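# Stock each low shelf with box, tape and sponge

## Task

On top of every low shelf in the room there must end up exactly one cardboard box, one roll of masking tape and one yellow sponge, each resting directly on the shelf surface rather than on another object. Any missing item is to be supplied from the spares on the desk, and spares that are not needed stay on the desk. The robot must not tip over or finish leaning, or the task fails. Items count only if they stay put without the robot holding them. At the end the gripper must be open and the robot moved away from the shelves.

## Robot and tools

ROBOT. A Hello Robot Stretch 4 with a single arm: an omni-wheel base, a lift riding up a mast, a telescoping arm that reaches forward, a wrist with yaw, pitch and roll, and a two-finger gripper. It stands about 1.6 m tall; the base rim lies within 0.23 m of the base origin. Cameras: head_camera (420x560, top of mast, looking forward and down), head_left_camera and head_right_camera (420x672 fisheyes beside it, aimed more steeply down, showing the base and arm), and wrist_camera (616x392, behind the fingers, fingertips near the bottom of the image). The head cannot pan; rotate the base to look around.

FRAMES. Base frame: origin on the floor below the base centre, x forward, y left, z up. hand_pose is reported in this frame and marks a point between the open fingertips; with all wrist joints at 0 its axes line up with the base frame. Its printed position may be somewhat off. The odometry frame is the base frame as it was when the scene began.

execute_actions. Arguments: "actions", a list holding either nothing (just report state and images) or one action; and optional "cameras", a list drawn from head_camera, head_left_camera, head_right_camera, wrist_camera, all. Omitted, null or ["all"] returns every camera; [] returns none; an unknown name rejects the call. An action contains "base", "joints" or both, plus optional "pace" and "contact_limits"; alternatively it is {"end_of_arm": "enable_torque"} by itself, which re-powers any wrist or gripper motor that shut off, holding it where it is.
- "base": one command only, a relative move from where the base last reported itself: {"translate_m": d} forward (+) or back, -2 to 2 m, no turning; {"strafe_m": d} left (+) or right, -2 to 2 m; {"rotate_rad": d} spin in place, counter-clockwise seen from above is +, -3.2 to 3.2 rad.
- "joints": absolute targets by name. lift_m 0 to 1.2 m; arm_m 0 to 0.55 m extension; wrist_yaw_rad -1.134 to 4.276 (0 ahead, + to the left, 3.14 stowed back, above 3.4 the arm may block it); wrist_pitch_rad -1.117 to 4.259 (0 level, 1.57 pointing down); wrist_roll_rad -1.117 to 4.259 (0 keeps fingers level, + turns clockwise viewed from behind); gripper_m -0.038 to 0.141 m fingertip gap (below 0 the tips squeeze each other). Done tolerances: lift and arm ±0.004, yaw and roll ±0.02, pitch ±0.05, gripper ±0.004. A joint target outside its range is clipped and flagged; any other bad value or unknown key rejects the whole call with no motion.
- "pace": "slow", "default", "fast", "max". Base top speed 0.1/0.3/0.4/0.6 m/s and turn rate 1/2/3/4 rad/s respectively; with lift above 0.2 these shrink, down to 0.3 m/s and 1 rad/s at lift 1.2.
- "contact_limits": {"arm_m": x}, x from 0 (gentlest) to 0.75 (firmest), 0.5 if absent.
Motions in an action begin together and may finish separately; no action runs past 15 s. A joint or base left out may still be driving toward an earlier target. If a result reports a stop, the remaining execute_actions, wait and finished_scene calls in that same reply are skipped. To unfold the wrist at the start, send lift_m 0.4 with wrist_yaw_rad 0.

wait: {"seconds": 0 to 10}; commands nothing and returns state and images. zoom_image: {"camera": name, "region": [x0, y0, x1, y1]} in pixels of that camera's most recent full image, origin top-left, at most 504 by 504. read_manual: returns only licence texts (section "licences"). finished_scene: {"scene": current scene number}; final, reports success.

RESULTS. base_status and joint_status tell how each motion ended: "done"; "off_target" (stopped short, maybe still pushing); "contact_stop_at_<key>" (hit something; that part goes slack, a slack lift may sag under load); "limit_stop_at_<name>", e.g. own_body (self-collision guard; moving away is allowed) or tilt (leaning beyond 6 degrees; lift, arm and wheels go slack); "time_out"; "torque_fault" (a wrist or gripper motor overloaded and went limp until enable_torque). on_its_own lists uncommanded effects; "held at" is a held target, not the actual position. joint_positions gives current values. lidar_m: 12 distances from the base origin, 30-degree sectors, first straight ahead, then counter-clockwise (4th left, 7th behind, 10th right); "-" means nothing seen or closer than 0.25 m; it senses from about 0.15 m up and misses glass, thin legs and much behind. wrist_depth_mm: 7x7 grid of median depths, 100 to 2000 mm, "-" if invalid. base_odometry counts wheel turns only; if turned_by_wheels and turned_by_imu differ by over about 0.1 rad, the base slipped or collided and heading is off by roughly their difference. base_tilt in degrees, forward and right positive, with a fixed offset up to about 1.5. motor_effort: percent of maximum, + toward higher joint values, bracket is the action's peak; wheel_0, wheel_1, wheel_2 positive means turning right. A load in a level gripper pushes wrist_pitch_rad effort away from 0.

GRIPPING. Command gripper_m smaller than the object's width; a smaller value grips harder and pulls the object toward the wrist by up to a third of the shortfall. Neither gripper_m nor "done" proves a hold; check gripper effort (visible for firm squeezes at commands of 0 or more) and images. If the tips stick on a surface, raise the lift.

AVOID. Driving or turning with over 1 kg held and arm_m above 0.2, especially at fast paces; sustained pushes or pulls with the gripper high; pressing the gripper into things during base or arm moves (torque faults); wrist tilted up (pitch below -0.2) combined with roll below -0.4 or above 4; dropping, slamming or knocking objects; ending tilted. Loose objects may occasionally get nudged by outside forces, so recheck before finishing.

Each tool is called after "Call:" by a JSON object that holds its "method" and its "body", one argument or row to a line.

## Session

Call:
{"method": "execute_actions", "body": {
  "actions": []
}}

Scene clock: 0.00 s.
base_odometry: x=+0.000 y=+0.000 heading=+0.000 (m, m, rad; odometry frame)
turned_by_wheels: +0.000 (rad since the last result)
turned_by_imu: +0.000 (rad since the last result)
base_tilt: forward=-0.1 right=-0.3 (deg)
lidar_m: 1.07 0.69 0.74 1.14 2.24 0.78 0.64 0.63 0.67 0.66 0.64 0.72
base_status: not commanded
joint_positions: lift_m=+0.275 arm_m=+0.001 wrist_yaw_rad=+3.227 wrist_pitch_rad=+0.004 wrist_roll_rad=+0.005 gripper_m=+0.057
joint_status: not commanded
motor_effort: lift_m=+20 arm_m=+0 wrist_yaw_rad=+0 wrist_pitch_rad=-7 wrist_roll_rad=+0 gripper_m=-2 wheel_0=+0 wheel_1=+0 wheel_2=+0 (%)
hand_pose: x=-0.1234 y=+0.0626 z=+0.4523 quat_wxyz=(-0.043, -0.002, +0.002, +0.999) (m; base frame)
wrist_depth_mm: - - 134 809 891 976 1078 / - - 133 820 878 1008 1098 / - 114 133 820 904 991 1118 / 134 133 223 820 904 1008 1138 / 654 707 768 842 904 1025 1138 / 668 187 768 232 931 1025 1160 / 654 715 123 854 917 1025 1138
pictures: head_camera, head_left_camera, head_right_camera, wrist_camera
Images, in order (width x height): head_camera 420x560, head_left_camera 420x672, head_right_camera 420x672, wrist_camera 616x392.

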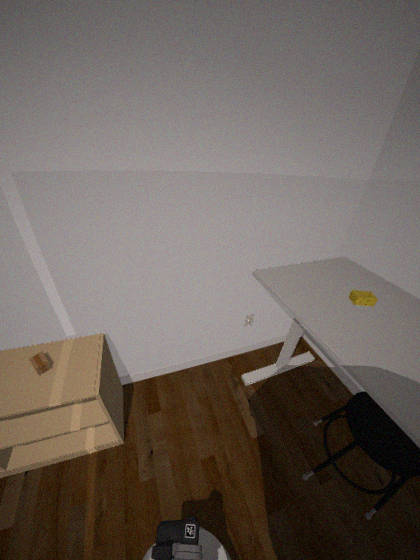

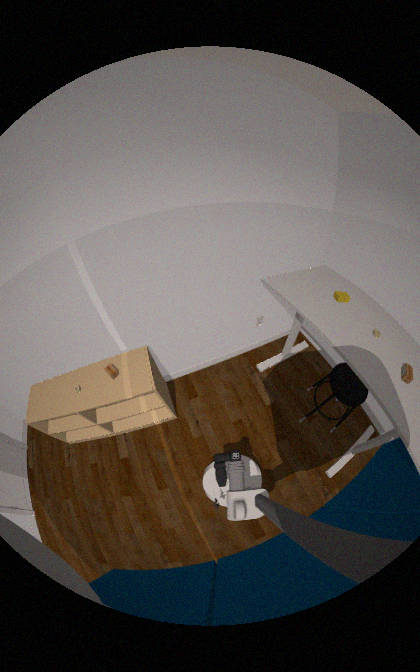

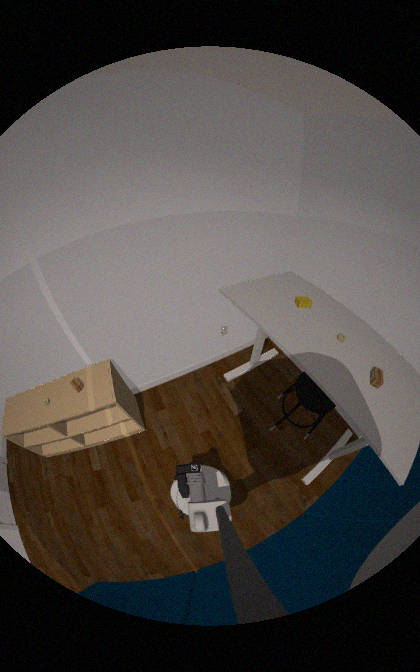

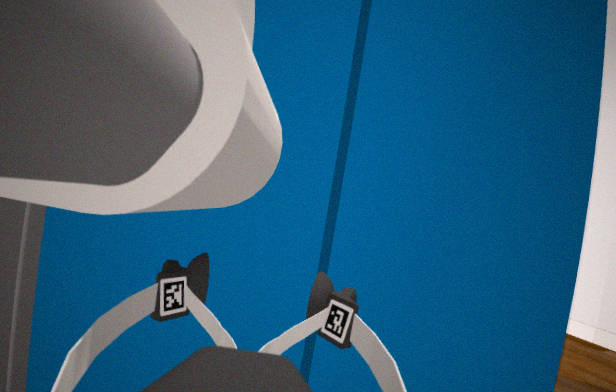

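Call:
{"method": "zoom_image", "body": {
  "camera": "head_left_camera",
  "region": [0, 320, 200, 520]
}}

Call:
{"method": "zoom_image", "body": {
  "camera": "head_right_camera",
  "region": [210, 260, 420, 500]
}}

Call:
{"method": "execute_actions", "body": {
  "actions": [
    {"base":{"rotate_rad":1.9}}
  ]
}}

Region (0, 320, 200, 520) of head_left_camera's 420x672 image, scaled by 2.520, with more detail than that image has.

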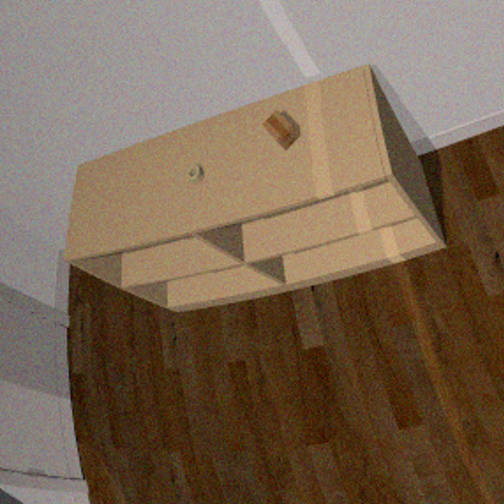

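Region (210, 260, 420, 500) of head_right_camera's 420x672 image, scaled by 2.100, with more detail than that image has; it fills the left 441 columns of this view, and the rest is white.

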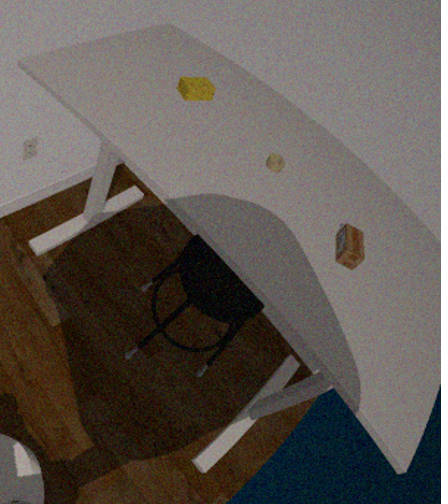

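Scene clock: 6.30 s.
base_odometry: x=+0.000 y=+0.000 heading=+1.899 (m, m, rad; odometry frame)
turned_by_wheels: +1.899 (rad since the last result)
turned_by_imu: +1.897 (rad since the last result)
base_tilt: forward=-0.1 right=-0.4 (deg)
lidar_m: 2.25 0.95 0.65 0.61 0.64 0.71 0.64 0.66 0.90 0.98 0.70 0.91
base_status: done
joint_positions: lift_m=+0.275 arm_m=+0.001 wrist_yaw_rad=+3.227 wrist_pitch_rad=+0.004 wrist_roll_rad=+0.005 gripper_m=+0.057
joint_status: not commanded
motor_effort: lift_m=+20(21) arm_m=-1(1) wrist_yaw_rad=+0(1) wrist_pitch_rad=-6(7) wrist_roll_rad=+0(0) gripper_m=-3(1) wheel_0=-2(8) wheel_1=-3(7) wheel_2=-2(8) (%)
hand_pose: x=-0.1234 y=+0.0626 z=+0.4523 quat_wxyz=(-0.043, -0.002, +0.002, +0.999) (m; base frame)
wrist_depth_mm: - - 134 946 854 854 891 / - - 133 1205 1118 1078 866 / - 114 133 1576 1576 1205 842 / 134 133 223 1576 1576 1138 809 / 1537 1576 1576 1576 1576 1098 778 / 1182 187 1366 232 1499 1008 759 / 891 960 123 1138 1205 976 723
pictures: head_camera, head_left_camera, head_right_camera, wrist_camera
camera_calibration (this result's frames):
wrist_camera: T_world_to_cam=[[-0.0145415, 0.989736, 0.142168, -0.149221], [-0.000499107, 0.142176, -0.989841, 0.496906], [-0.999894, -0.0144648, -0.00157347, 0.107784], [0, 0, 0, 1]] pos_world=[0.105851, 0.0786002, 0.513242]
Images, in order (width x height): head_camera 420x560, head_left_camera 420x672, head_right_camera 420x672, wrist_camera 616x392.

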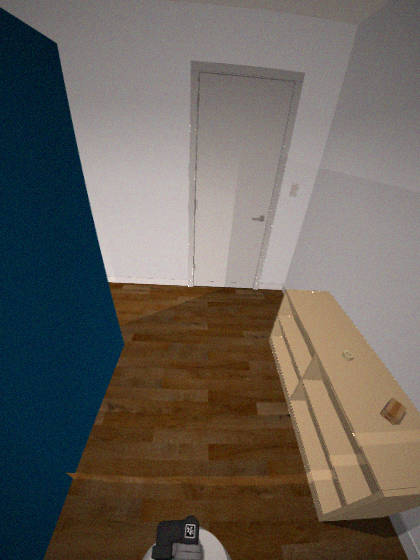

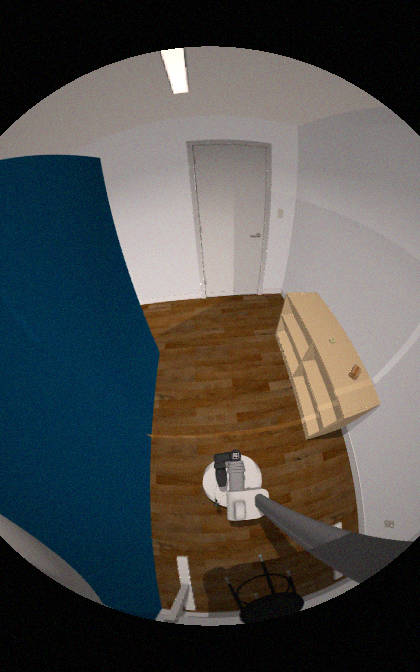

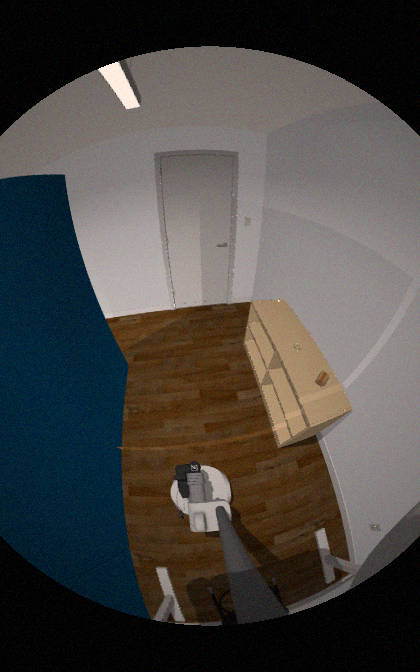

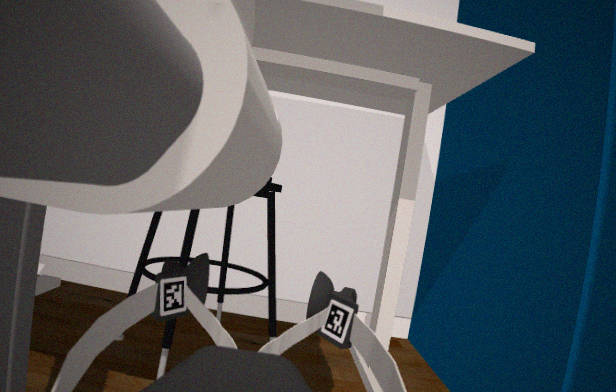

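Call:
{"method": "execute_actions", "body": {
  "actions": [
    {"base":{"rotate_rad":-3.12},"joints":{"lift_m":1.1,"wrist_yaw_rad":0,"wrist_pitch_rad":0.7,"gripper_m":0.13}}
  ]
}}

Scene clock: 15.07 s.
base_odometry: x=+0.000 y=+0.000 heading=-1.220 (m, m, rad; odometry frame)
turned_by_wheels: -3.120 (rad since the last result)
turned_by_imu: -3.114 (rad since the last result)
base_tilt: forward=-0.2 right=-0.3 (deg)
lidar_m: 0.63 0.68 0.90 0.92 0.70 0.96 2.23 0.96 0.68 0.62 0.64 0.67
base_status: done
joint_positions: lift_m=+1.100 arm_m=+0.001 wrist_yaw_rad=+0.000 wrist_pitch_rad=+0.702 wrist_roll_rad=+0.005 gripper_m=+0.130
joint_status: all done
motor_effort: lift_m=+23(23) arm_m=-1(1) wrist_yaw_rad=+0(8) wrist_pitch_rad=-5(5) wrist_roll_rad=+0(0) gripper_m=-1(4) wheel_0=+2(8) wheel_1=+2(8) wheel_2=+1(9) (%)
hand_pose: x=+0.3919 y=-0.0874 z=+1.0918 quat_wxyz=(+0.939, +0.002, +0.344, -0.001) (m; base frame)
wrist_depth_mm: 788 854 946 1078 1160 1098 809 / 634 676 732 750 891 991 778 / 525 544 580 627 683 759 759 / 1576 1042 1025 564 580 603 699 / 1430 891 1025 1708 1366 960 683 / 1255 1008 1397 1464 225 917 683 / 1160 1205 128 1308 1205 866 668
pictures: head_camera, head_left_camera, head_right_camera, wrist_camera
camera_calibration (this result's frames):
wrist_camera: T_world_to_cam=[[0.0380726, -0.987381, 0.153719, -0.290242], [-0.645091, -0.141768, -0.750839, 1.11828], [0.763157, -0.0705765, -0.642348, 0.625578], [0, 0, 0, 1]] pos_world=[0.255028, -0.0838927, 1.2861]
Images, in order (width x height): head_camera 420x560, head_left_camera 420x672, head_right_camera 420x672, wrist_camera 616x392.

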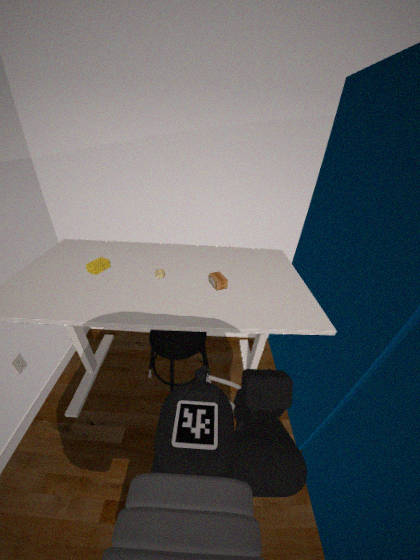

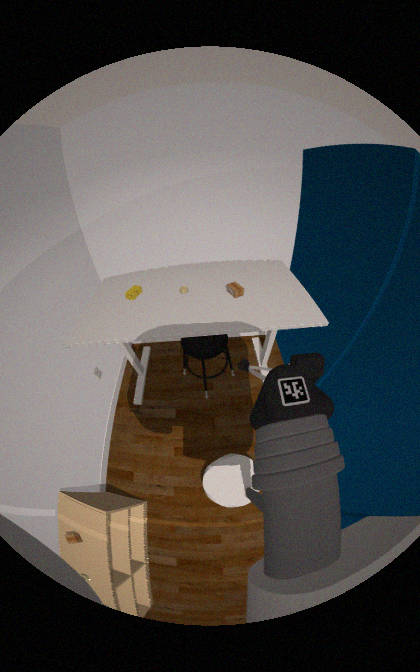

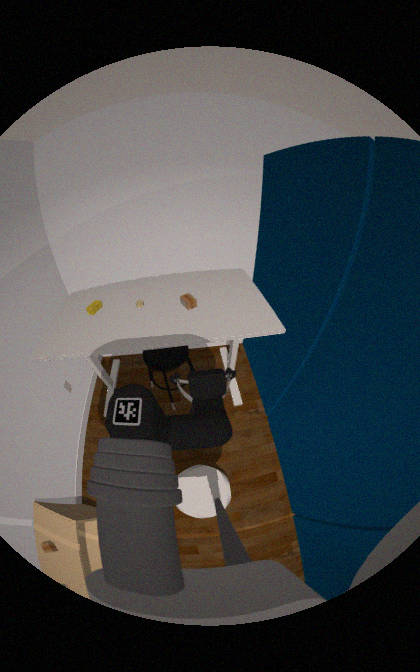

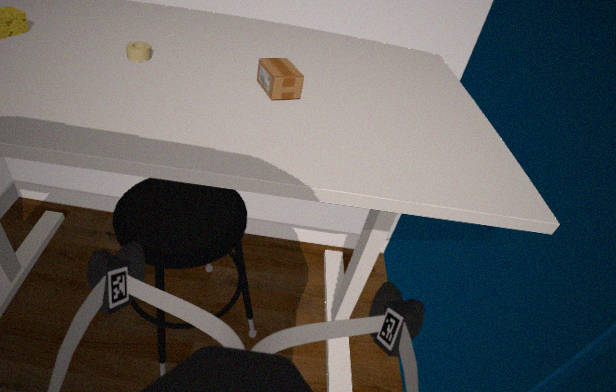

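Call:
{"method": "zoom_image", "body": {
  "camera": "head_camera",
  "region": [40, 230, 250, 430]
}}

Region (40, 230, 250, 430) of head_camera's 420x560 image, scaled by 2.400, with more detail than that image has; it fills the top 480 rows of this view, and the rest is white.

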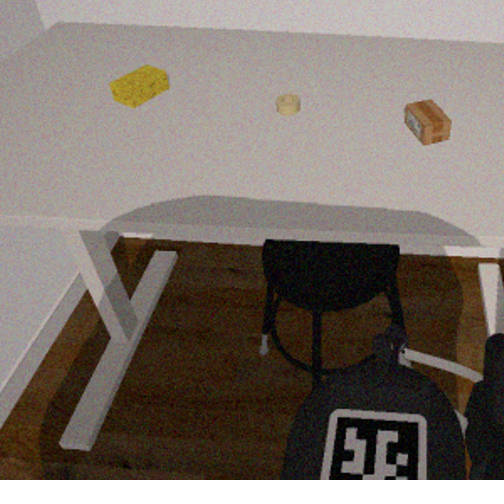

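Call:
{"method": "execute_actions", "body": {
  "actions": [
    {"base":{"translate_m":0.33},"joints":{"lift_m":1.2,"wrist_yaw_rad":1.57,"wrist_pitch_rad":1.57}}
  ],
  "cameras": []
}}

Call:
{"method": "execute_actions", "body": {
  "actions": [
    {"base":{"strafe_m":0.56},"joints":{"arm_m":0.48}}
  ]
}}

Scene clock: 49.23 s.
base_odometry: x=+0.113 y=-0.310 heading=-1.220 (m, m, rad; odometry frame)
turned_by_wheels: +0.000 (rad since the last result)
turned_by_imu: -0.001 (rad since the last result)
base_tilt: forward=-0.2 right=-0.2 (deg)
lidar_m: 0.32 0.33 0.46 1.05 0.84 0.96 2.58 0.93 0.63 0.61 0.52 0.34
base_status: done
joint_positions: lift_m=+1.200 arm_m=+0.001 wrist_yaw_rad=+1.570 wrist_pitch_rad=+1.570 wrist_roll_rad=+0.005 gripper_m=+0.130
joint_status: all done
motor_effort: lift_m=+22(25) arm_m=-1(1) wrist_yaw_rad=+1(8) wrist_pitch_rad=+1(5) wrist_roll_rad=+0(0) gripper_m=+1(0) wheel_0=+1(5) wheel_1=+1(4) wheel_2=+0(12) (%)
hand_pose: x=+0.2589 y=+0.0002 z=+1.0895 quat_wxyz=(+0.502, -0.498, +0.501, +0.499) (m; base frame)
wrist_depth_mm: 1255 1281 1281 1308 375 382 387 / 1255 1255 1308 1308 375 379 389 / 1255 1255 1281 1308 375 379 384 / 1255 1060 1078 1308 375 382 387 / 615 820 1098 1308 375 382 387 / 1229 1229 1308 1308 225 382 387 / 1229 1281 128 831 370 379 384
pictures: none
No camera images: the call's "cameras" was empty. Leave "cameras" out to get every camera's image.

Scene clock: 52.43 s.
base_odometry: x=+0.639 y=-0.117 heading=-1.220 (m, m, rad; odometry frame)
turned_by_wheels: +0.000 (rad since the last result)
turned_by_imu: +0.001 (rad since the last result)
base_tilt: forward=-0.1 right=-0.3 (deg)
lidar_m: 0.28 0.28 0.41 0.51 0.54 0.57 0.56 1.74 1.25 1.17 0.43 0.31
base_status: done
joint_positions: lift_m=+1.200 arm_m=+0.479 wrist_yaw_rad=+1.570 wrist_pitch_rad=+1.570 wrist_roll_rad=+0.005 gripper_m=+0.130
joint_status: all done
motor_effort: lift_m=+21(22) arm_m=+7(5) wrist_yaw_rad=+1(2) wrist_pitch_rad=+0(1) wrist_roll_rad=+0(0) gripper_m=+1(4) wheel_0=-1(10) wheel_1=+2(9) wheel_2=+0(3) (%)
hand_pose: x=+0.7370 y=+0.0002 z=+1.0896 quat_wxyz=(+0.502, -0.498, +0.501, +0.499) (m; base frame)
wrist_depth_mm: 347 353 357 364 370 379 384 / 347 353 359 366 368 379 384 / 347 353 357 366 373 379 382 / 347 353 315 366 370 377 384 / 345 349 315 364 370 377 384 / 343 347 357 364 226 379 384 / 345 353 128 364 370 377 384
pictures: head_camera, head_left_camera, head_right_camera, wrist_camera
camera_calibration (this result's frames):
wrist_camera: T_world_to_cam=[[0.987521, 0.140903, 0.0703447, -0.825713], [0.140749, -0.990019, 0.00717208, -0.0532336], [0.0706531, 0.00281834, -0.997497, 1.2643], [0, 0, 0, 1]] pos_world=[0.733575, 0.0600801, 1.3196]
Images, in order (width x height): head_camera 420x560, head_left_camera 420x672, head_right_camera 420x672, wrist_camera 616x392.

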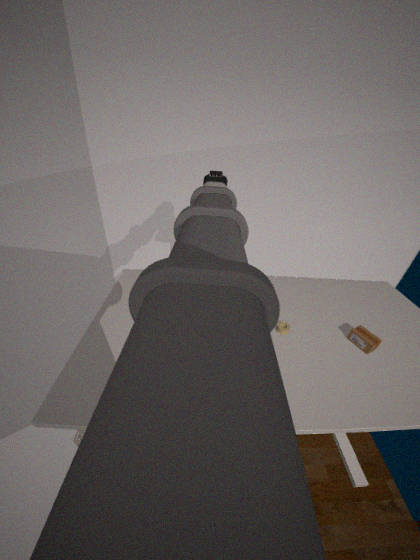

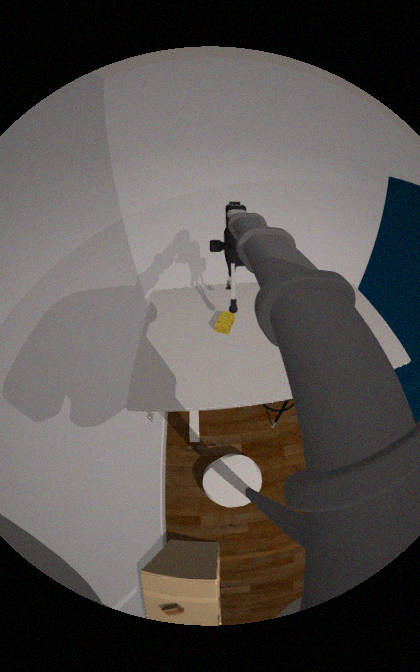

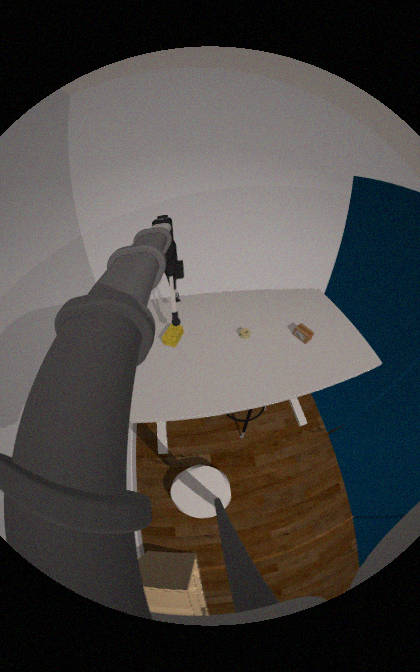

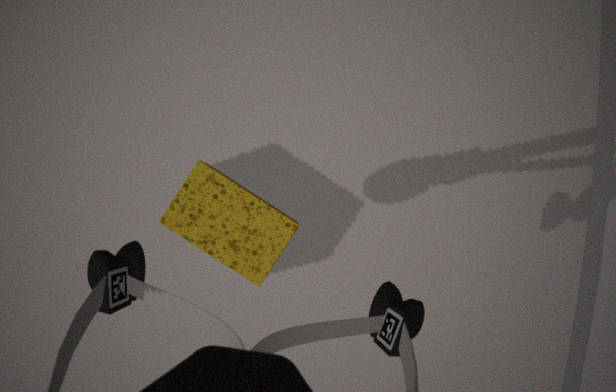

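Call:
{"method": "execute_actions", "body": {
  "actions": [
    {"joints":{"arm_m":0.448,"wrist_yaw_rad":1.88,"wrist_roll_rad":-0.82,"lift_m":1.15,"gripper_m":0.11}}
  ],
  "cameras": ["wrist_camera","head_left_camera"]
}}

Scene clock: 62.27 s.
base_odometry: x=+0.639 y=-0.117 heading=-1.220 (m, m, rad; odometry frame)
turned_by_wheels: +0.000 (rad since the last result)
turned_by_imu: +0.000 (rad since the last result)
base_tilt: forward=+0.0 right=-0.3 (deg)
lidar_m: 0.29 0.30 0.41 0.50 0.55 0.57 0.56 1.78 1.26 1.17 0.47 0.33
base_status: not commanded
joint_positions: lift_m=+1.150 arm_m=+0.449 wrist_yaw_rad=+1.880 wrist_pitch_rad=+1.570 wrist_roll_rad=-0.820 gripper_m=+0.110
joint_status: all done
motor_effort: lift_m=+17(19) arm_m=-7(5) wrist_yaw_rad=+1(6) wrist_pitch_rad=+1(1) wrist_roll_rad=+0(3) gripper_m=+1(1) wheel_0=-1(1) wheel_1=+1(1) wheel_2=+0(0) (%)
hand_pose: x=+0.7034 y=+0.0268 z=+1.0400 quat_wxyz=(+0.155, -0.690, +0.155, +0.690) (m; base frame)
wrist_depth_mm: 301 303 310 317 322 329 334 / 298 303 310 317 324 329 334 / 298 304 312 315 322 329 334 / 300 304 307 315 322 327 334 / 298 303 306 270 320 329 334 / 298 301 267 270 320 329 330 / 297 303 125 315 319 327 334
pictures: head_left_camera, wrist_camera
camera_calibration (this result's frames):
wrist_camera: T_world_to_cam=[[0.289848, 0.95444, 0.0709356, -0.324446], [0.956667, -0.291087, 0.00757262, -0.614825], [0.027876, 0.0656668, -0.997452, 1.24549], [0, 0, 0, 1]] pos_world=[0.647503, 0.0489096, 1.26998]
Images, in order (width x height): head_left_camera 420x672, wrist_camera 616x392.

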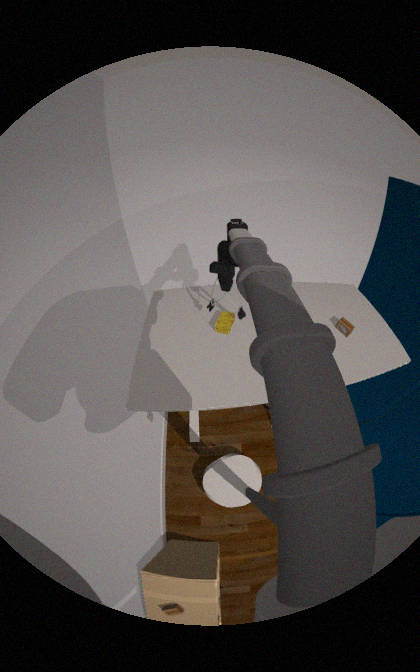

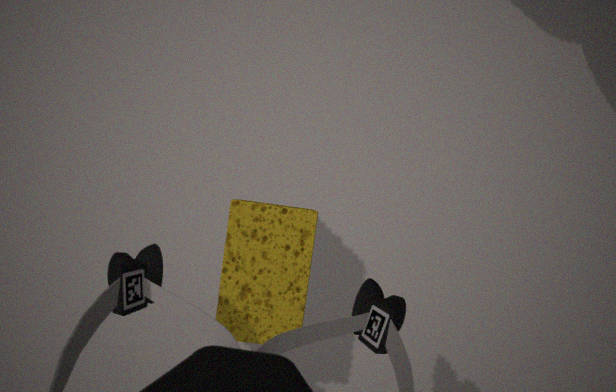

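Call:
{"method": "execute_actions", "body": {
  "actions": [
    {"joints":{"lift_m":1.097},"pace":"slow"}
  ],
  "cameras": []
}}

Call:
{"method": "execute_actions", "body": {
  "actions": [
    {"joints":{"gripper_m":0.025}}
  ],
  "cameras": ["wrist_camera","head_left_camera"]
}}

Call:
{"method": "execute_actions", "body": {
  "actions": [
    {"joints":{"lift_m":1.16}}
  ],
  "cameras": ["wrist_camera"]
}}

Scene clock: 69.37 s.
base_odometry: x=+0.639 y=-0.117 heading=-1.220 (m, m, rad; odometry frame)
turned_by_wheels: +0.000 (rad since the last result)
turned_by_imu: +0.000 (rad since the last result)
base_tilt: forward=+0.1 right=-0.3 (deg)
lidar_m: 0.29 0.31 0.42 0.49 0.54 0.57 0.56 1.77 1.24 1.17 0.46 0.30
base_status: not commanded
joint_positions: lift_m=+1.097 arm_m=+0.449 wrist_yaw_rad=+1.880 wrist_pitch_rad=+1.570 wrist_roll_rad=-0.820 gripper_m=+0.110
joint_status: all done
motor_effort: lift_m=+17(17) arm_m=-7(7) wrist_yaw_rad=+1(2) wrist_pitch_rad=+1(1) wrist_roll_rad=+0(0) gripper_m=-3(0) wheel_0=-1(1) wheel_1=+1(1) wheel_2=+0(0) (%)
hand_pose: x=+0.7034 y=+0.0268 z=+0.9870 quat_wxyz=(+0.155, -0.690, +0.155, +0.690) (m; base frame)
wrist_depth_mm: 250 253 258 264 267 273 278 / 249 253 258 263 268 274 277 / 248 253 258 262 267 272 277 / 249 253 256 263 267 272 277 / 248 252 215 218 268 272 276 / 249 250 214 217 265 272 277 / 247 252 125 262 265 272 277
pictures: none
No camera images: the call's "cameras" was empty. Leave "cameras" out to get every camera's image.

Scene clock: 71.07 s.
base_odometry: x=+0.639 y=-0.117 heading=-1.220 (m, m, rad; odometry frame)
turned_by_wheels: +0.000 (rad since the last result)
turned_by_imu: +0.000 (rad since the last result)
base_tilt: forward=+0.0 right=-0.2 (deg)
lidar_m: 0.29 0.31 0.42 0.49 0.52 0.57 0.56 1.74 1.22 1.18 0.46 0.29
base_status: not commanded
joint_positions: lift_m=+1.097 arm_m=+0.449 wrist_yaw_rad=+1.880 wrist_pitch_rad=+1.570 wrist_roll_rad=-0.820 gripper_m=+0.025
joint_status: all done
motor_effort: lift_m=+17(17) arm_m=-7(7) wrist_yaw_rad=+1(1) wrist_pitch_rad=+1(1) wrist_roll_rad=+0(0) gripper_m=-19(18) wheel_0=-1(1) wheel_1=+1(1) wheel_2=+0(0) (%)
hand_pose: x=+0.7034 y=+0.0268 z=+0.9870 quat_wxyz=(+0.155, -0.690, +0.155, +0.690) (m; base frame)
wrist_depth_mm: 250 254 259 264 268 274 277 / 248 254 258 263 267 273 277 / 249 253 258 263 267 274 277 / 249 253 257 263 267 272 276 / 249 253 206 207 267 273 277 / 247 181 204 206 267 273 277 / 246 252 121 206 264 272 277
pictures: head_left_camera, wrist_camera
camera_calibration (this result's frames):
wrist_camera: T_world_to_cam=[[0.289842, 0.954442, 0.0709355, -0.320682], [0.956668, -0.291081, 0.00757269, -0.614423], [0.0278757, 0.0656669, -0.997452, 1.19263], [0, 0, 0, 1]] pos_world=[0.647501, 0.0489092, 1.21699]
Images, in order (width x height): head_left_camera 420x672, wrist_camera 616x392.

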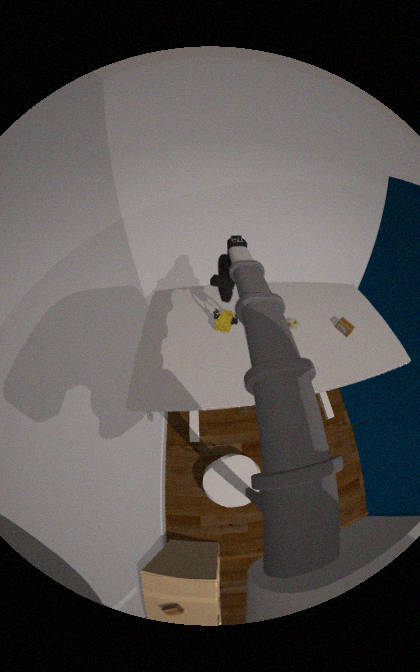

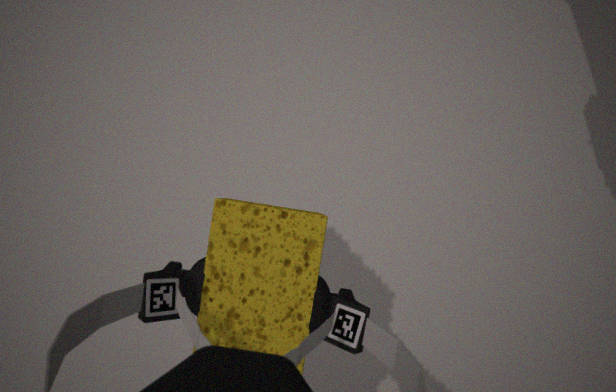

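Scene clock: 72.27 s.
base_odometry: x=+0.639 y=-0.117 heading=-1.220 (m, m, rad; odometry frame)
turned_by_wheels: +0.000 (rad since the last result)
turned_by_imu: +0.000 (rad since the last result)
base_tilt: forward=+0.0 right=-0.3 (deg)
lidar_m: 0.28 0.30 0.41 0.51 0.54 0.57 0.56 1.76 1.25 1.19 0.45 0.31
base_status: not commanded
joint_positions: lift_m=+1.160 arm_m=+0.449 wrist_yaw_rad=+1.880 wrist_pitch_rad=+1.570 wrist_roll_rad=-0.820 gripper_m=+0.025
joint_status: all done
motor_effort: lift_m=+23(25) arm_m=-7(7) wrist_yaw_rad=+1(1) wrist_pitch_rad=+1(0) wrist_roll_rad=-1(0) gripper_m=-21(17) wheel_0=-1(1) wheel_1=+2(2) wheel_2=+0(0) (%)
hand_pose: x=+0.7034 y=+0.0268 z=+1.0495 quat_wxyz=(+0.155, -0.690, +0.155, +0.690) (m; base frame)
wrist_depth_mm: 309 315 319 327 332 342 345 / 309 314 320 327 330 338 345 / 309 314 320 325 330 340 343 / 306 312 319 324 330 338 343 / 307 312 205 208 332 338 343 / 306 181 204 206 330 338 342 / 307 312 121 206 330 338 343
pictures: wrist_camera
camera_calibration (this result's frames):
wrist_camera: T_world_to_cam=[[0.289842, 0.954442, 0.0709356, -0.325114], [0.956668, -0.291081, 0.00757262, -0.614895], [0.0278757, 0.065667, -0.997452, 1.25495], [0, 0, 0, 1]] pos_world=[0.6475, 0.0489093, 1.27947]
Images, in order (width x height): wrist_camera 616x392.

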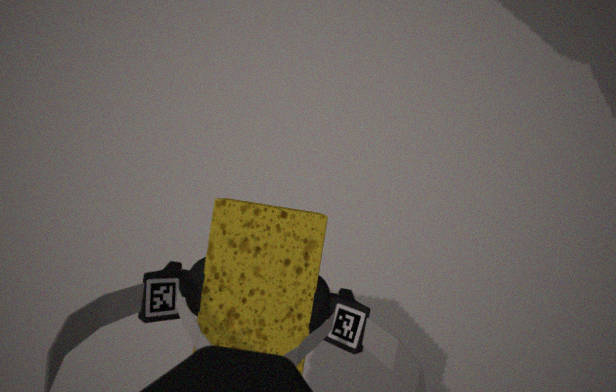

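Call:
{"method": "execute_actions", "body": {
  "actions": [
    {"base":{"rotate_rad":-3.2},"joints":{"lift_m":1.2,"arm_m":0.2}}
  ]
}}

Scene clock: 87.80 s.
base_odometry: x=+0.639 y=-0.117 heading=+1.864 (m, m, rad; odometry frame)
turned_by_wheels: -3.200 (rad since the last result)
turned_by_imu: -3.194 (rad since the last result)
base_tilt: forward=+0.0 right=+0.0 (deg)
lidar_m: 0.56 1.89 1.26 1.17 0.48 0.33 0.27 0.29 0.41 0.50 0.52 0.56
base_status: done
joint_positions: lift_m=+1.200 arm_m=+0.201 wrist_yaw_rad=+1.880 wrist_pitch_rad=+1.570 wrist_roll_rad=-0.820 gripper_m=+0.025
joint_status: all done
motor_effort: lift_m=+23(24) arm_m=-7(8) wrist_yaw_rad=+0(1) wrist_pitch_rad=+0(1) wrist_roll_rad=-1(0) gripper_m=-20(18) wheel_0=+2(5) wheel_1=+2(8) wheel_2=+1(9) (%)
hand_pose: x=+0.4554 y=+0.0268 z=+1.0895 quat_wxyz=(+0.155, -0.690, +0.155, +0.690) (m; base frame)
wrist_depth_mm: 1229 1255 1078 1308 1336 1397 1336 / 1138 1255 1078 1308 1366 1366 1366 / 1042 1281 1138 1308 1336 1336 1397 / 960 1281 1281 1308 1308 1366 1397 / 866 1229 206 208 1308 1336 1366 / 750 181 204 206 1336 1336 1397 / 668 676 121 206 1308 1366 1366
pictures: head_camera, head_left_camera, head_right_camera, wrist_camera
camera_calibration (this result's frames):
wrist_camera: T_world_to_cam=[[0.289599, 0.954519, 0.0708913, -0.255928], [0.956742, -0.290838, 0.00760333, -0.378053], [0.0278754, 0.0656228, -0.997455, 1.30178], [0, 0, 0, 1]] pos_world=[0.399528, 0.0489097, 1.31948]
Images, in order (width x height): head_camera 420x560, head_left_camera 420x672, head_right_camera 420x672, wrist_camera 616x392.

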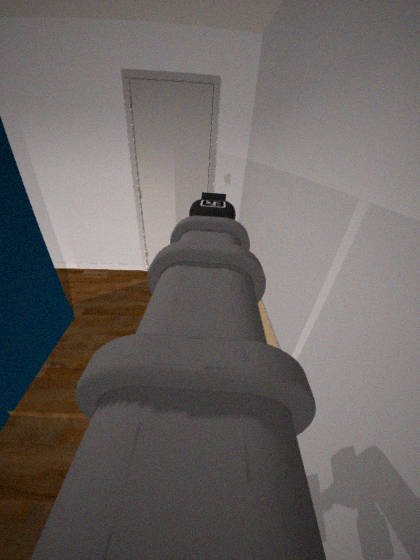

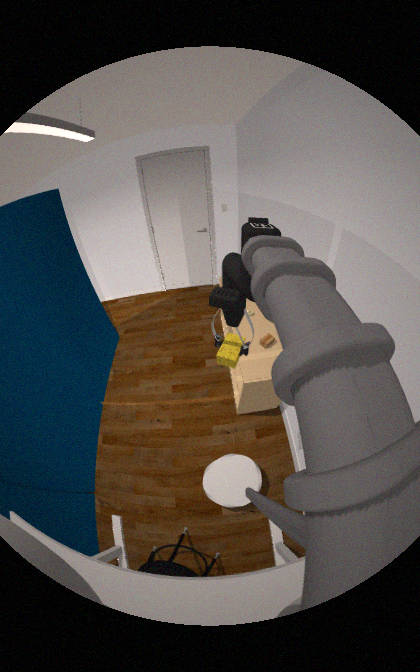

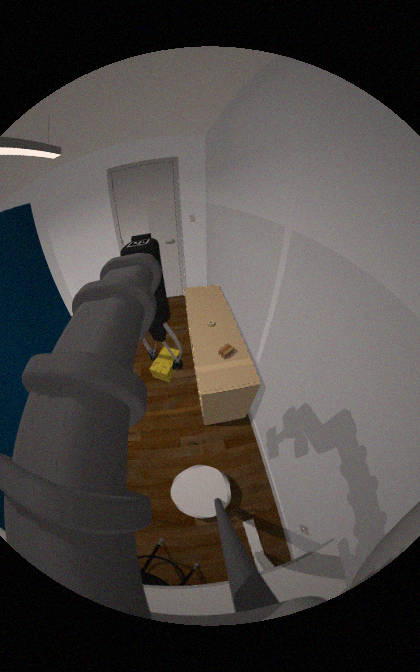

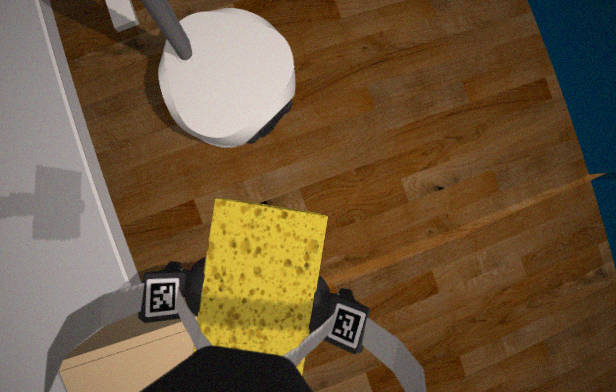

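Call:
{"method": "execute_actions", "body": {
  "actions": [
    {"base":{"rotate_rad":-0.15},"joints":{"lift_m":0.85,"arm_m":0.5,"wrist_yaw_rad":0.3,"wrist_roll_rad":0.3}}
  ]
}}

Scene clock: 97.73 s.
base_odometry: x=+0.639 y=-0.117 heading=+1.714 (m, m, rad; odometry frame)
turned_by_wheels: -0.150 (rad since the last result)
turned_by_imu: -0.149 (rad since the last result)
base_tilt: forward=+0.1 right=-0.3 (deg)
lidar_m: 0.56 2.56 1.37 1.18 0.61 0.35 0.30 0.31 0.37 0.50 0.50 0.61
base_status: done
joint_positions: lift_m=+0.850 arm_m=+0.499 wrist_yaw_rad=+0.300 wrist_pitch_rad=+1.570 wrist_roll_rad=+0.300 gripper_m=+0.025
joint_status: all done
motor_effort: lift_m=+17(22) arm_m=+7(7) wrist_yaw_rad=+0(5) wrist_pitch_rad=+0(1) wrist_roll_rad=+2(6) gripper_m=-21(21) wheel_0=+2(4) wheel_1=+1(5) wheel_2=+1(7) (%)
hand_pose: x=+0.6957 y=-0.0834 z=+0.7400 quat_wxyz=(+0.707, +0.000, +0.707, +0.000) (m; base frame)
wrist_depth_mm: 904 931 349 353 312 368 359 / 904 917 349 351 362 370 368 / 917 917 349 355 362 368 364 / 931 917 349 355 362 370 373 / 917 931 206 207 359 368 373 / 917 180 204 206 362 368 384 / 917 931 121 206 359 484 382
pictures: head_camera, head_left_camera, head_right_camera, wrist_camera
camera_calibration (this result's frames):
wrist_camera: T_world_to_cam=[[0.146773, -0.986684, 0.0700834, -0.257499], [-0.989165, -0.146631, 0.00720675, 0.728753], [0.00316557, -0.0703818, -0.997515, 0.959571], [0, 0, 0, 1]] pos_world=[0.755613, -0.0796765, 0.969981]
Images, in order (width x height): head_camera 420x560, head_left_camera 420x672, head_right_camera 420x672, wrist_camera 616x392.

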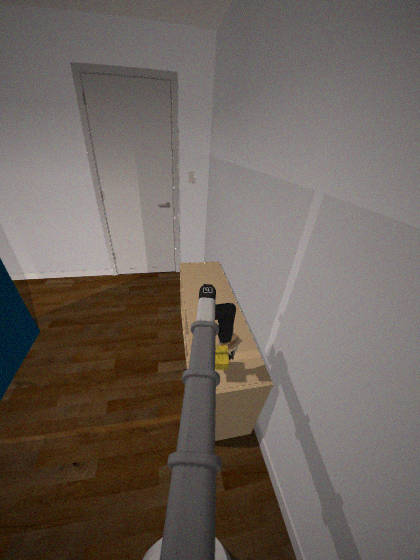

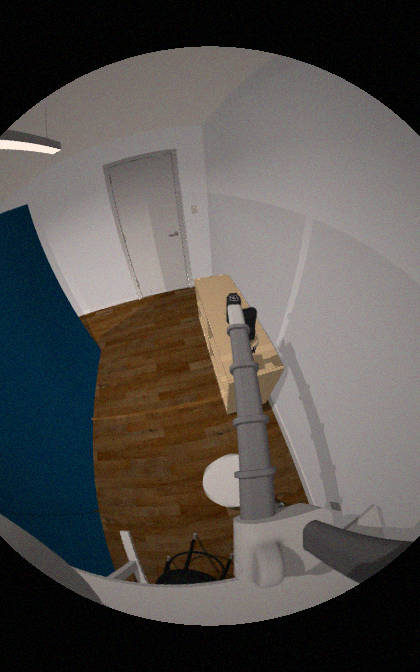

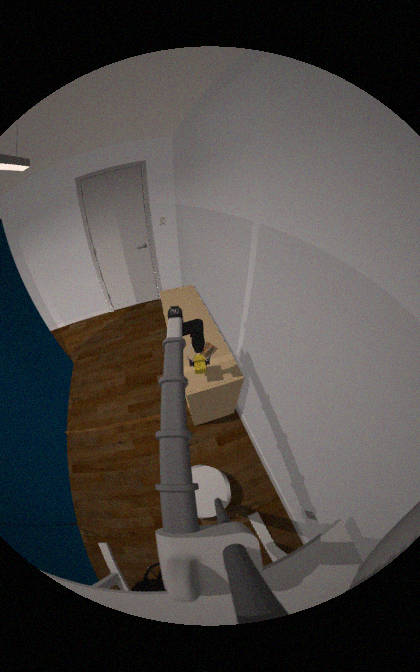

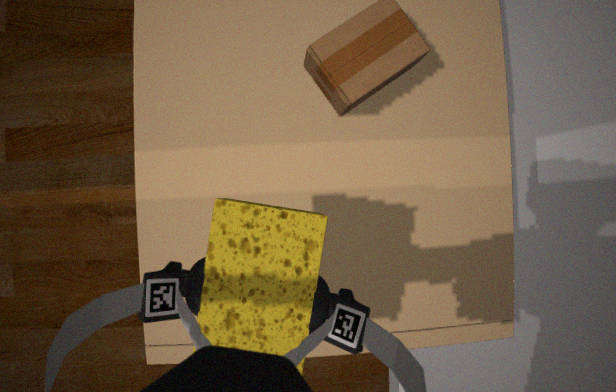

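Call:
{"method": "execute_actions", "body": {
  "actions": [
    {"joints":{"lift_m":0.757,"arm_m":0.525},"pace":"slow"}
  ],
  "cameras": []
}}

Call:
{"method": "execute_actions", "body": {
  "actions": [
    {"joints":{"gripper_m":0.1}}
  ],
  "cameras": []
}}

Call:
{"method": "execute_actions", "body": {
  "actions": [
    {"joints":{"lift_m":0.83}}
  ],
  "cameras": ["wrist_camera"]
}}

Call:
{"method": "execute_actions", "body": {
  "actions": [
    {"base":{"rotate_rad":0.5},"joints":{"arm_m":0.0}}
  ],
  "cameras": ["head_camera","head_left_camera"]
}}

Scene clock: 107.93 s.
base_odometry: x=+0.639 y=-0.117 heading=+1.714 (m, m, rad; odometry frame)
turned_by_wheels: +0.000 (rad since the last result)
turned_by_imu: +0.000 (rad since the last result)
base_tilt: forward=+0.0 right=-0.1 (deg)
lidar_m: 0.55 2.59 1.32 1.17 0.59 0.34 0.29 0.28 0.37 0.51 0.50 0.60
base_status: not commanded
joint_positions: lift_m=+0.757 arm_m=+0.524 wrist_yaw_rad=+0.300 wrist_pitch_rad=+1.570 wrist_roll_rad=+0.300 gripper_m=+0.025
joint_status: all done
motor_effort: lift_m=+17(18) arm_m=+7(9) wrist_yaw_rad=+0(0) wrist_pitch_rad=+1(1) wrist_roll_rad=+1(1) gripper_m=-21(19) wheel_0=+2(2) wheel_1=+2(2) wheel_2=+1(1) (%)
hand_pose: x=+0.7207 y=-0.0834 z=+0.6470 quat_wxyz=(+0.707, +0.000, +0.707, +0.000) (m; base frame)
wrist_depth_mm: 820 252 257 259 215 272 276 / 809 253 257 260 216 271 276 / 831 253 257 262 266 271 276 / 820 253 256 263 266 271 277 / 820 252 205 208 266 273 276 / 820 181 204 206 266 272 278 / 820 253 121 206 265 273 277
pictures: none
No camera images: the call's "cameras" was empty. Leave "cameras" out to get every camera's image.

Scene clock: 109.50 s.
base_odometry: x=+0.639 y=-0.117 heading=+1.714 (m, m, rad; odometry frame)
turned_by_wheels: +0.000 (rad since the last result)
turned_by_imu: +0.000 (rad since the last result)
base_tilt: forward=+0.0 right=-0.3 (deg)
lidar_m: 0.56 2.59 1.36 1.14 0.63 0.35 0.27 0.28 0.34 0.51 0.51 0.61
base_status: not commanded
joint_positions: lift_m=+0.757 arm_m=+0.524 wrist_yaw_rad=+0.300 wrist_pitch_rad=+1.570 wrist_roll_rad=+0.300 gripper_m=+0.100
joint_status: all done
motor_effort: lift_m=+17(17) arm_m=+7(7) wrist_yaw_rad=+0(0) wrist_pitch_rad=+0(0) wrist_roll_rad=+1(1) gripper_m=+0(18) wheel_0=+2(2) wheel_1=+2(2) wheel_2=+0(0) (%)
hand_pose: x=+0.7207 y=-0.0834 z=+0.6470 quat_wxyz=(+0.707, +0.000, +0.707, +0.000) (m; base frame)
wrist_depth_mm: 820 252 257 260 216 271 276 / 831 253 258 260 217 272 277 / 831 253 257 263 267 272 276 / 809 253 257 262 266 272 277 / 820 251 216 217 266 273 277 / 831 190 215 217 266 272 276 / 820 254 124 264 266 273 276
pictures: none
No camera images: the call's "cameras" was empty. Leave "cameras" out to get every camera's image.

Scene clock: 110.77 s.
base_odometry: x=+0.639 y=-0.117 heading=+1.714 (m, m, rad; odometry frame)
turned_by_wheels: +0.000 (rad since the last result)
turned_by_imu: +0.000 (rad since the last result)
base_tilt: forward=+0.0 right=-0.2 (deg)
lidar_m: 0.56 2.59 1.34 1.16 0.65 0.36 0.31 0.27 0.36 0.50 0.51 0.61
base_status: not commanded
joint_positions: lift_m=+0.830 arm_m=+0.524 wrist_yaw_rad=+0.300 wrist_pitch_rad=+1.570 wrist_roll_rad=+0.300 gripper_m=+0.100
joint_status: all done
motor_effort: lift_m=+23(24) arm_m=+8(8) wrist_yaw_rad=+0(1) wrist_pitch_rad=+1(0) wrist_roll_rad=+1(1) gripper_m=-2(3) wheel_0=+2(2) wheel_1=+2(2) wheel_2=+1(1) (%)
hand_pose: x=+0.7207 y=-0.0834 z=+0.7195 quat_wxyz=(+0.707, +0.000, +0.707, +0.000) (m; base frame)
wrist_depth_mm: 891 324 329 334 289 347 351 / 904 324 329 325 289 347 357 / 904 325 329 336 340 347 357 / 917 325 329 334 340 347 364 / 891 324 327 336 342 347 364 / 891 190 287 289 340 349 377 / 891 904 124 334 340 347 375
pictures: wrist_camera
camera_calibration (this result's frames):
wrist_camera: T_world_to_cam=[[0.146762, -0.986686, 0.0700834, -0.25972], [-0.989167, -0.146619, 0.00720675, 0.753596], [0.00316476, -0.0703818, -0.997515, 0.939064], [0, 0, 0, 1]] pos_world=[0.780577, -0.0796775, 0.949501]
Images, in order (width x height): wrist_camera 616x392.

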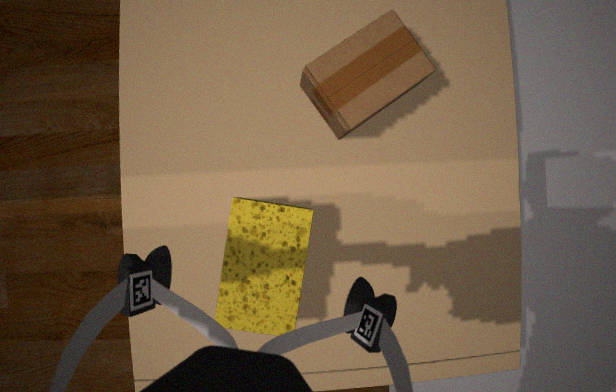

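Scene clock: 113.37 s.
base_odometry: x=+0.639 y=-0.117 heading=+2.214 (m, m, rad; odometry frame)
turned_by_wheels: +0.500 (rad since the last result)
turned_by_imu: +0.499 (rad since the last result)
base_tilt: forward=-0.1 right=-0.4 (deg)
lidar_m: 2.59 1.39 1.18 0.68 0.35 0.29 0.30 0.36 0.50 0.50 0.60 0.56
base_status: done
joint_positions: lift_m=+0.830 arm_m=+0.002 wrist_yaw_rad=+0.300 wrist_pitch_rad=+1.570 wrist_roll_rad=+0.300 gripper_m=+0.100
joint_status: all done
motor_effort: lift_m=+23(23) arm_m=-7(7) wrist_yaw_rad=+1(0) wrist_pitch_rad=-1(1) wrist_roll_rad=+0(1) gripper_m=+0(0) wheel_0=-1(7) wheel_1=+1(6) wheel_2=+1(4) (%)
hand_pose: x=+0.1987 y=-0.0835 z=+0.7195 quat_wxyz=(+0.707, +0.000, +0.707, +0.000) (m; base frame)
wrist_depth_mm: 904 904 931 946 946 452 394 / 904 917 931 946 842 564 466 / 904 917 931 931 960 768 609 / 891 904 917 946 960 991 750 / 904 759 723 946 976 917 699 / 904 190 723 732 946 820 627 / 891 723 124 931 931 750 591
pictures: head_camera, head_left_camera
Images, in order (width x height): head_camera 420x560, head_left_camera 420x672.

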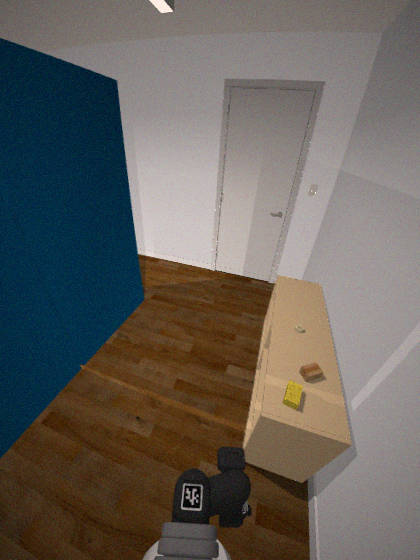

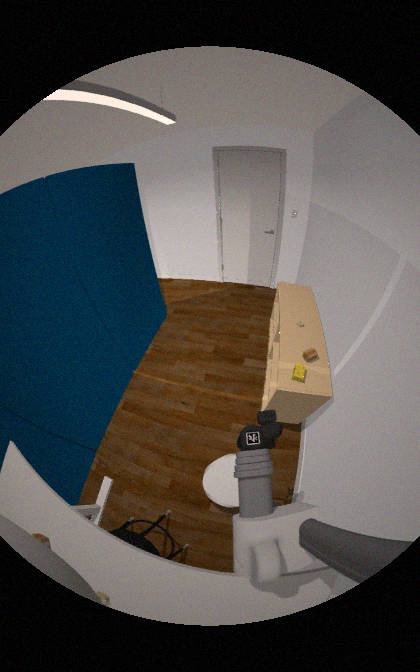

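Call:
{"method": "execute_actions", "body": {
  "actions": [
    {"base":{"rotate_rad":0.12},"joints":{"lift_m":0.5,"wrist_yaw_rad":1.57}}
  ],
  "cameras": []
}}

Call:
{"method": "execute_actions", "body": {
  "actions": [
    {"base":{"translate_m":2.0},"pace":"fast"}
  ],
  "cameras": ["head_camera","head_left_camera"]
}}

Scene clock: 122.97 s.
base_odometry: x=+0.639 y=-0.117 heading=+2.334 (m, m, rad; odometry frame)
turned_by_wheels: +0.120 (rad since the last result)
turned_by_imu: +0.120 (rad since the last result)
base_tilt: forward=-0.1 right=-0.4 (deg)
lidar_m: 1.99 1.29 1.17 0.54 0.30 0.30 0.29 0.38 0.51 0.52 0.60 0.56
base_status: done
joint_positions: lift_m=+0.500 arm_m=+0.002 wrist_yaw_rad=+1.570 wrist_pitch_rad=+1.570 wrist_roll_rad=+0.300 gripper_m=+0.100
joint_status: all done
motor_effort: lift_m=+17(20) arm_m=-8(7) wrist_yaw_rad=+2(7) wrist_pitch_rad=+0(0) wrist_roll_rad=+0(0) gripper_m=-3(4) wheel_0=+0(5) wheel_1=-2(5) wheel_2=+0(9) (%)
hand_pose: x=+0.2601 y=+0.0001 z=+0.3900 quat_wxyz=(+0.569, -0.419, +0.569, +0.419) (m; base frame)
wrist_depth_mm: 585 597 609 615 627 640 654 / 585 597 603 621 627 640 654 / 382 399 603 609 634 640 647 / 384 389 603 615 627 640 647 / 384 387 430 615 627 640 654 / 384 190 418 609 627 640 647 / 377 387 124 615 621 640 647
pictures: none
No camera images: the call's "cameras" was empty. Leave "cameras" out to get every camera's image.

Scene clock: 129.27 s.
base_odometry: x=-0.743 y=+1.328 heading=+2.334 (m, m, rad; odometry frame)
turned_by_wheels: +0.000 (rad since the last result)
turned_by_imu: -0.006 (rad since the last result)
base_tilt: forward=-0.1 right=-0.3 (deg)
lidar_m: 0.75 0.96 1.89 0.46 0.56 1.14 1.43 0.96 0.88 1.27 0.80 0.72
base_status: done
joint_positions: lift_m=+0.500 arm_m=+0.002 wrist_yaw_rad=+1.570 wrist_pitch_rad=+1.570 wrist_roll_rad=+0.300 gripper_m=+0.100
joint_status: not commanded
motor_effort: lift_m=+17(17) arm_m=-7(7) wrist_yaw_rad=+0(1) wrist_pitch_rad=+0(0) wrist_roll_rad=+0(0) gripper_m=-2(1) wheel_0=-1(8) wheel_1=+2(9) wheel_2=+1(11) (%)
hand_pose: x=+0.2601 y=+0.0001 z=+0.3900 quat_wxyz=(+0.569, -0.419, +0.569, +0.420) (m; base frame)
wrist_depth_mm: 591 591 609 615 627 640 654 / 580 591 609 615 621 634 647 / 382 399 609 621 627 634 647 / 382 389 603 615 627 640 647 / 379 384 427 615 615 640 647 / 382 190 421 609 627 634 640 / 379 387 124 621 627 640 615
pictures: head_camera, head_left_camera
Images, in order (width x height): head_camera 420x560, head_left_camera 420x672.

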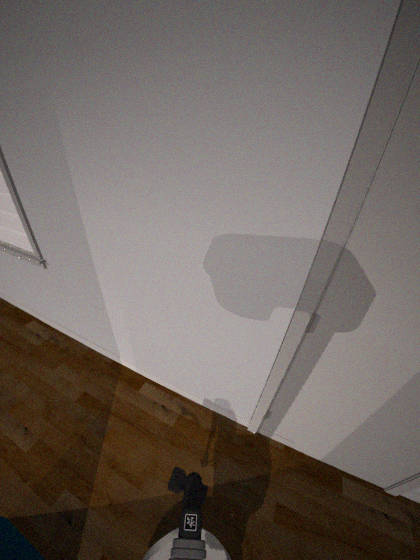

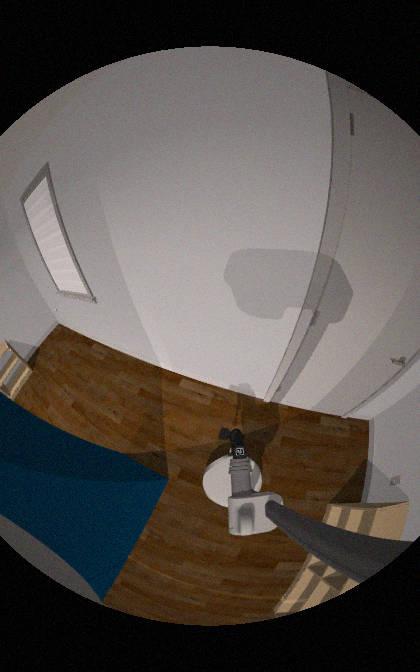

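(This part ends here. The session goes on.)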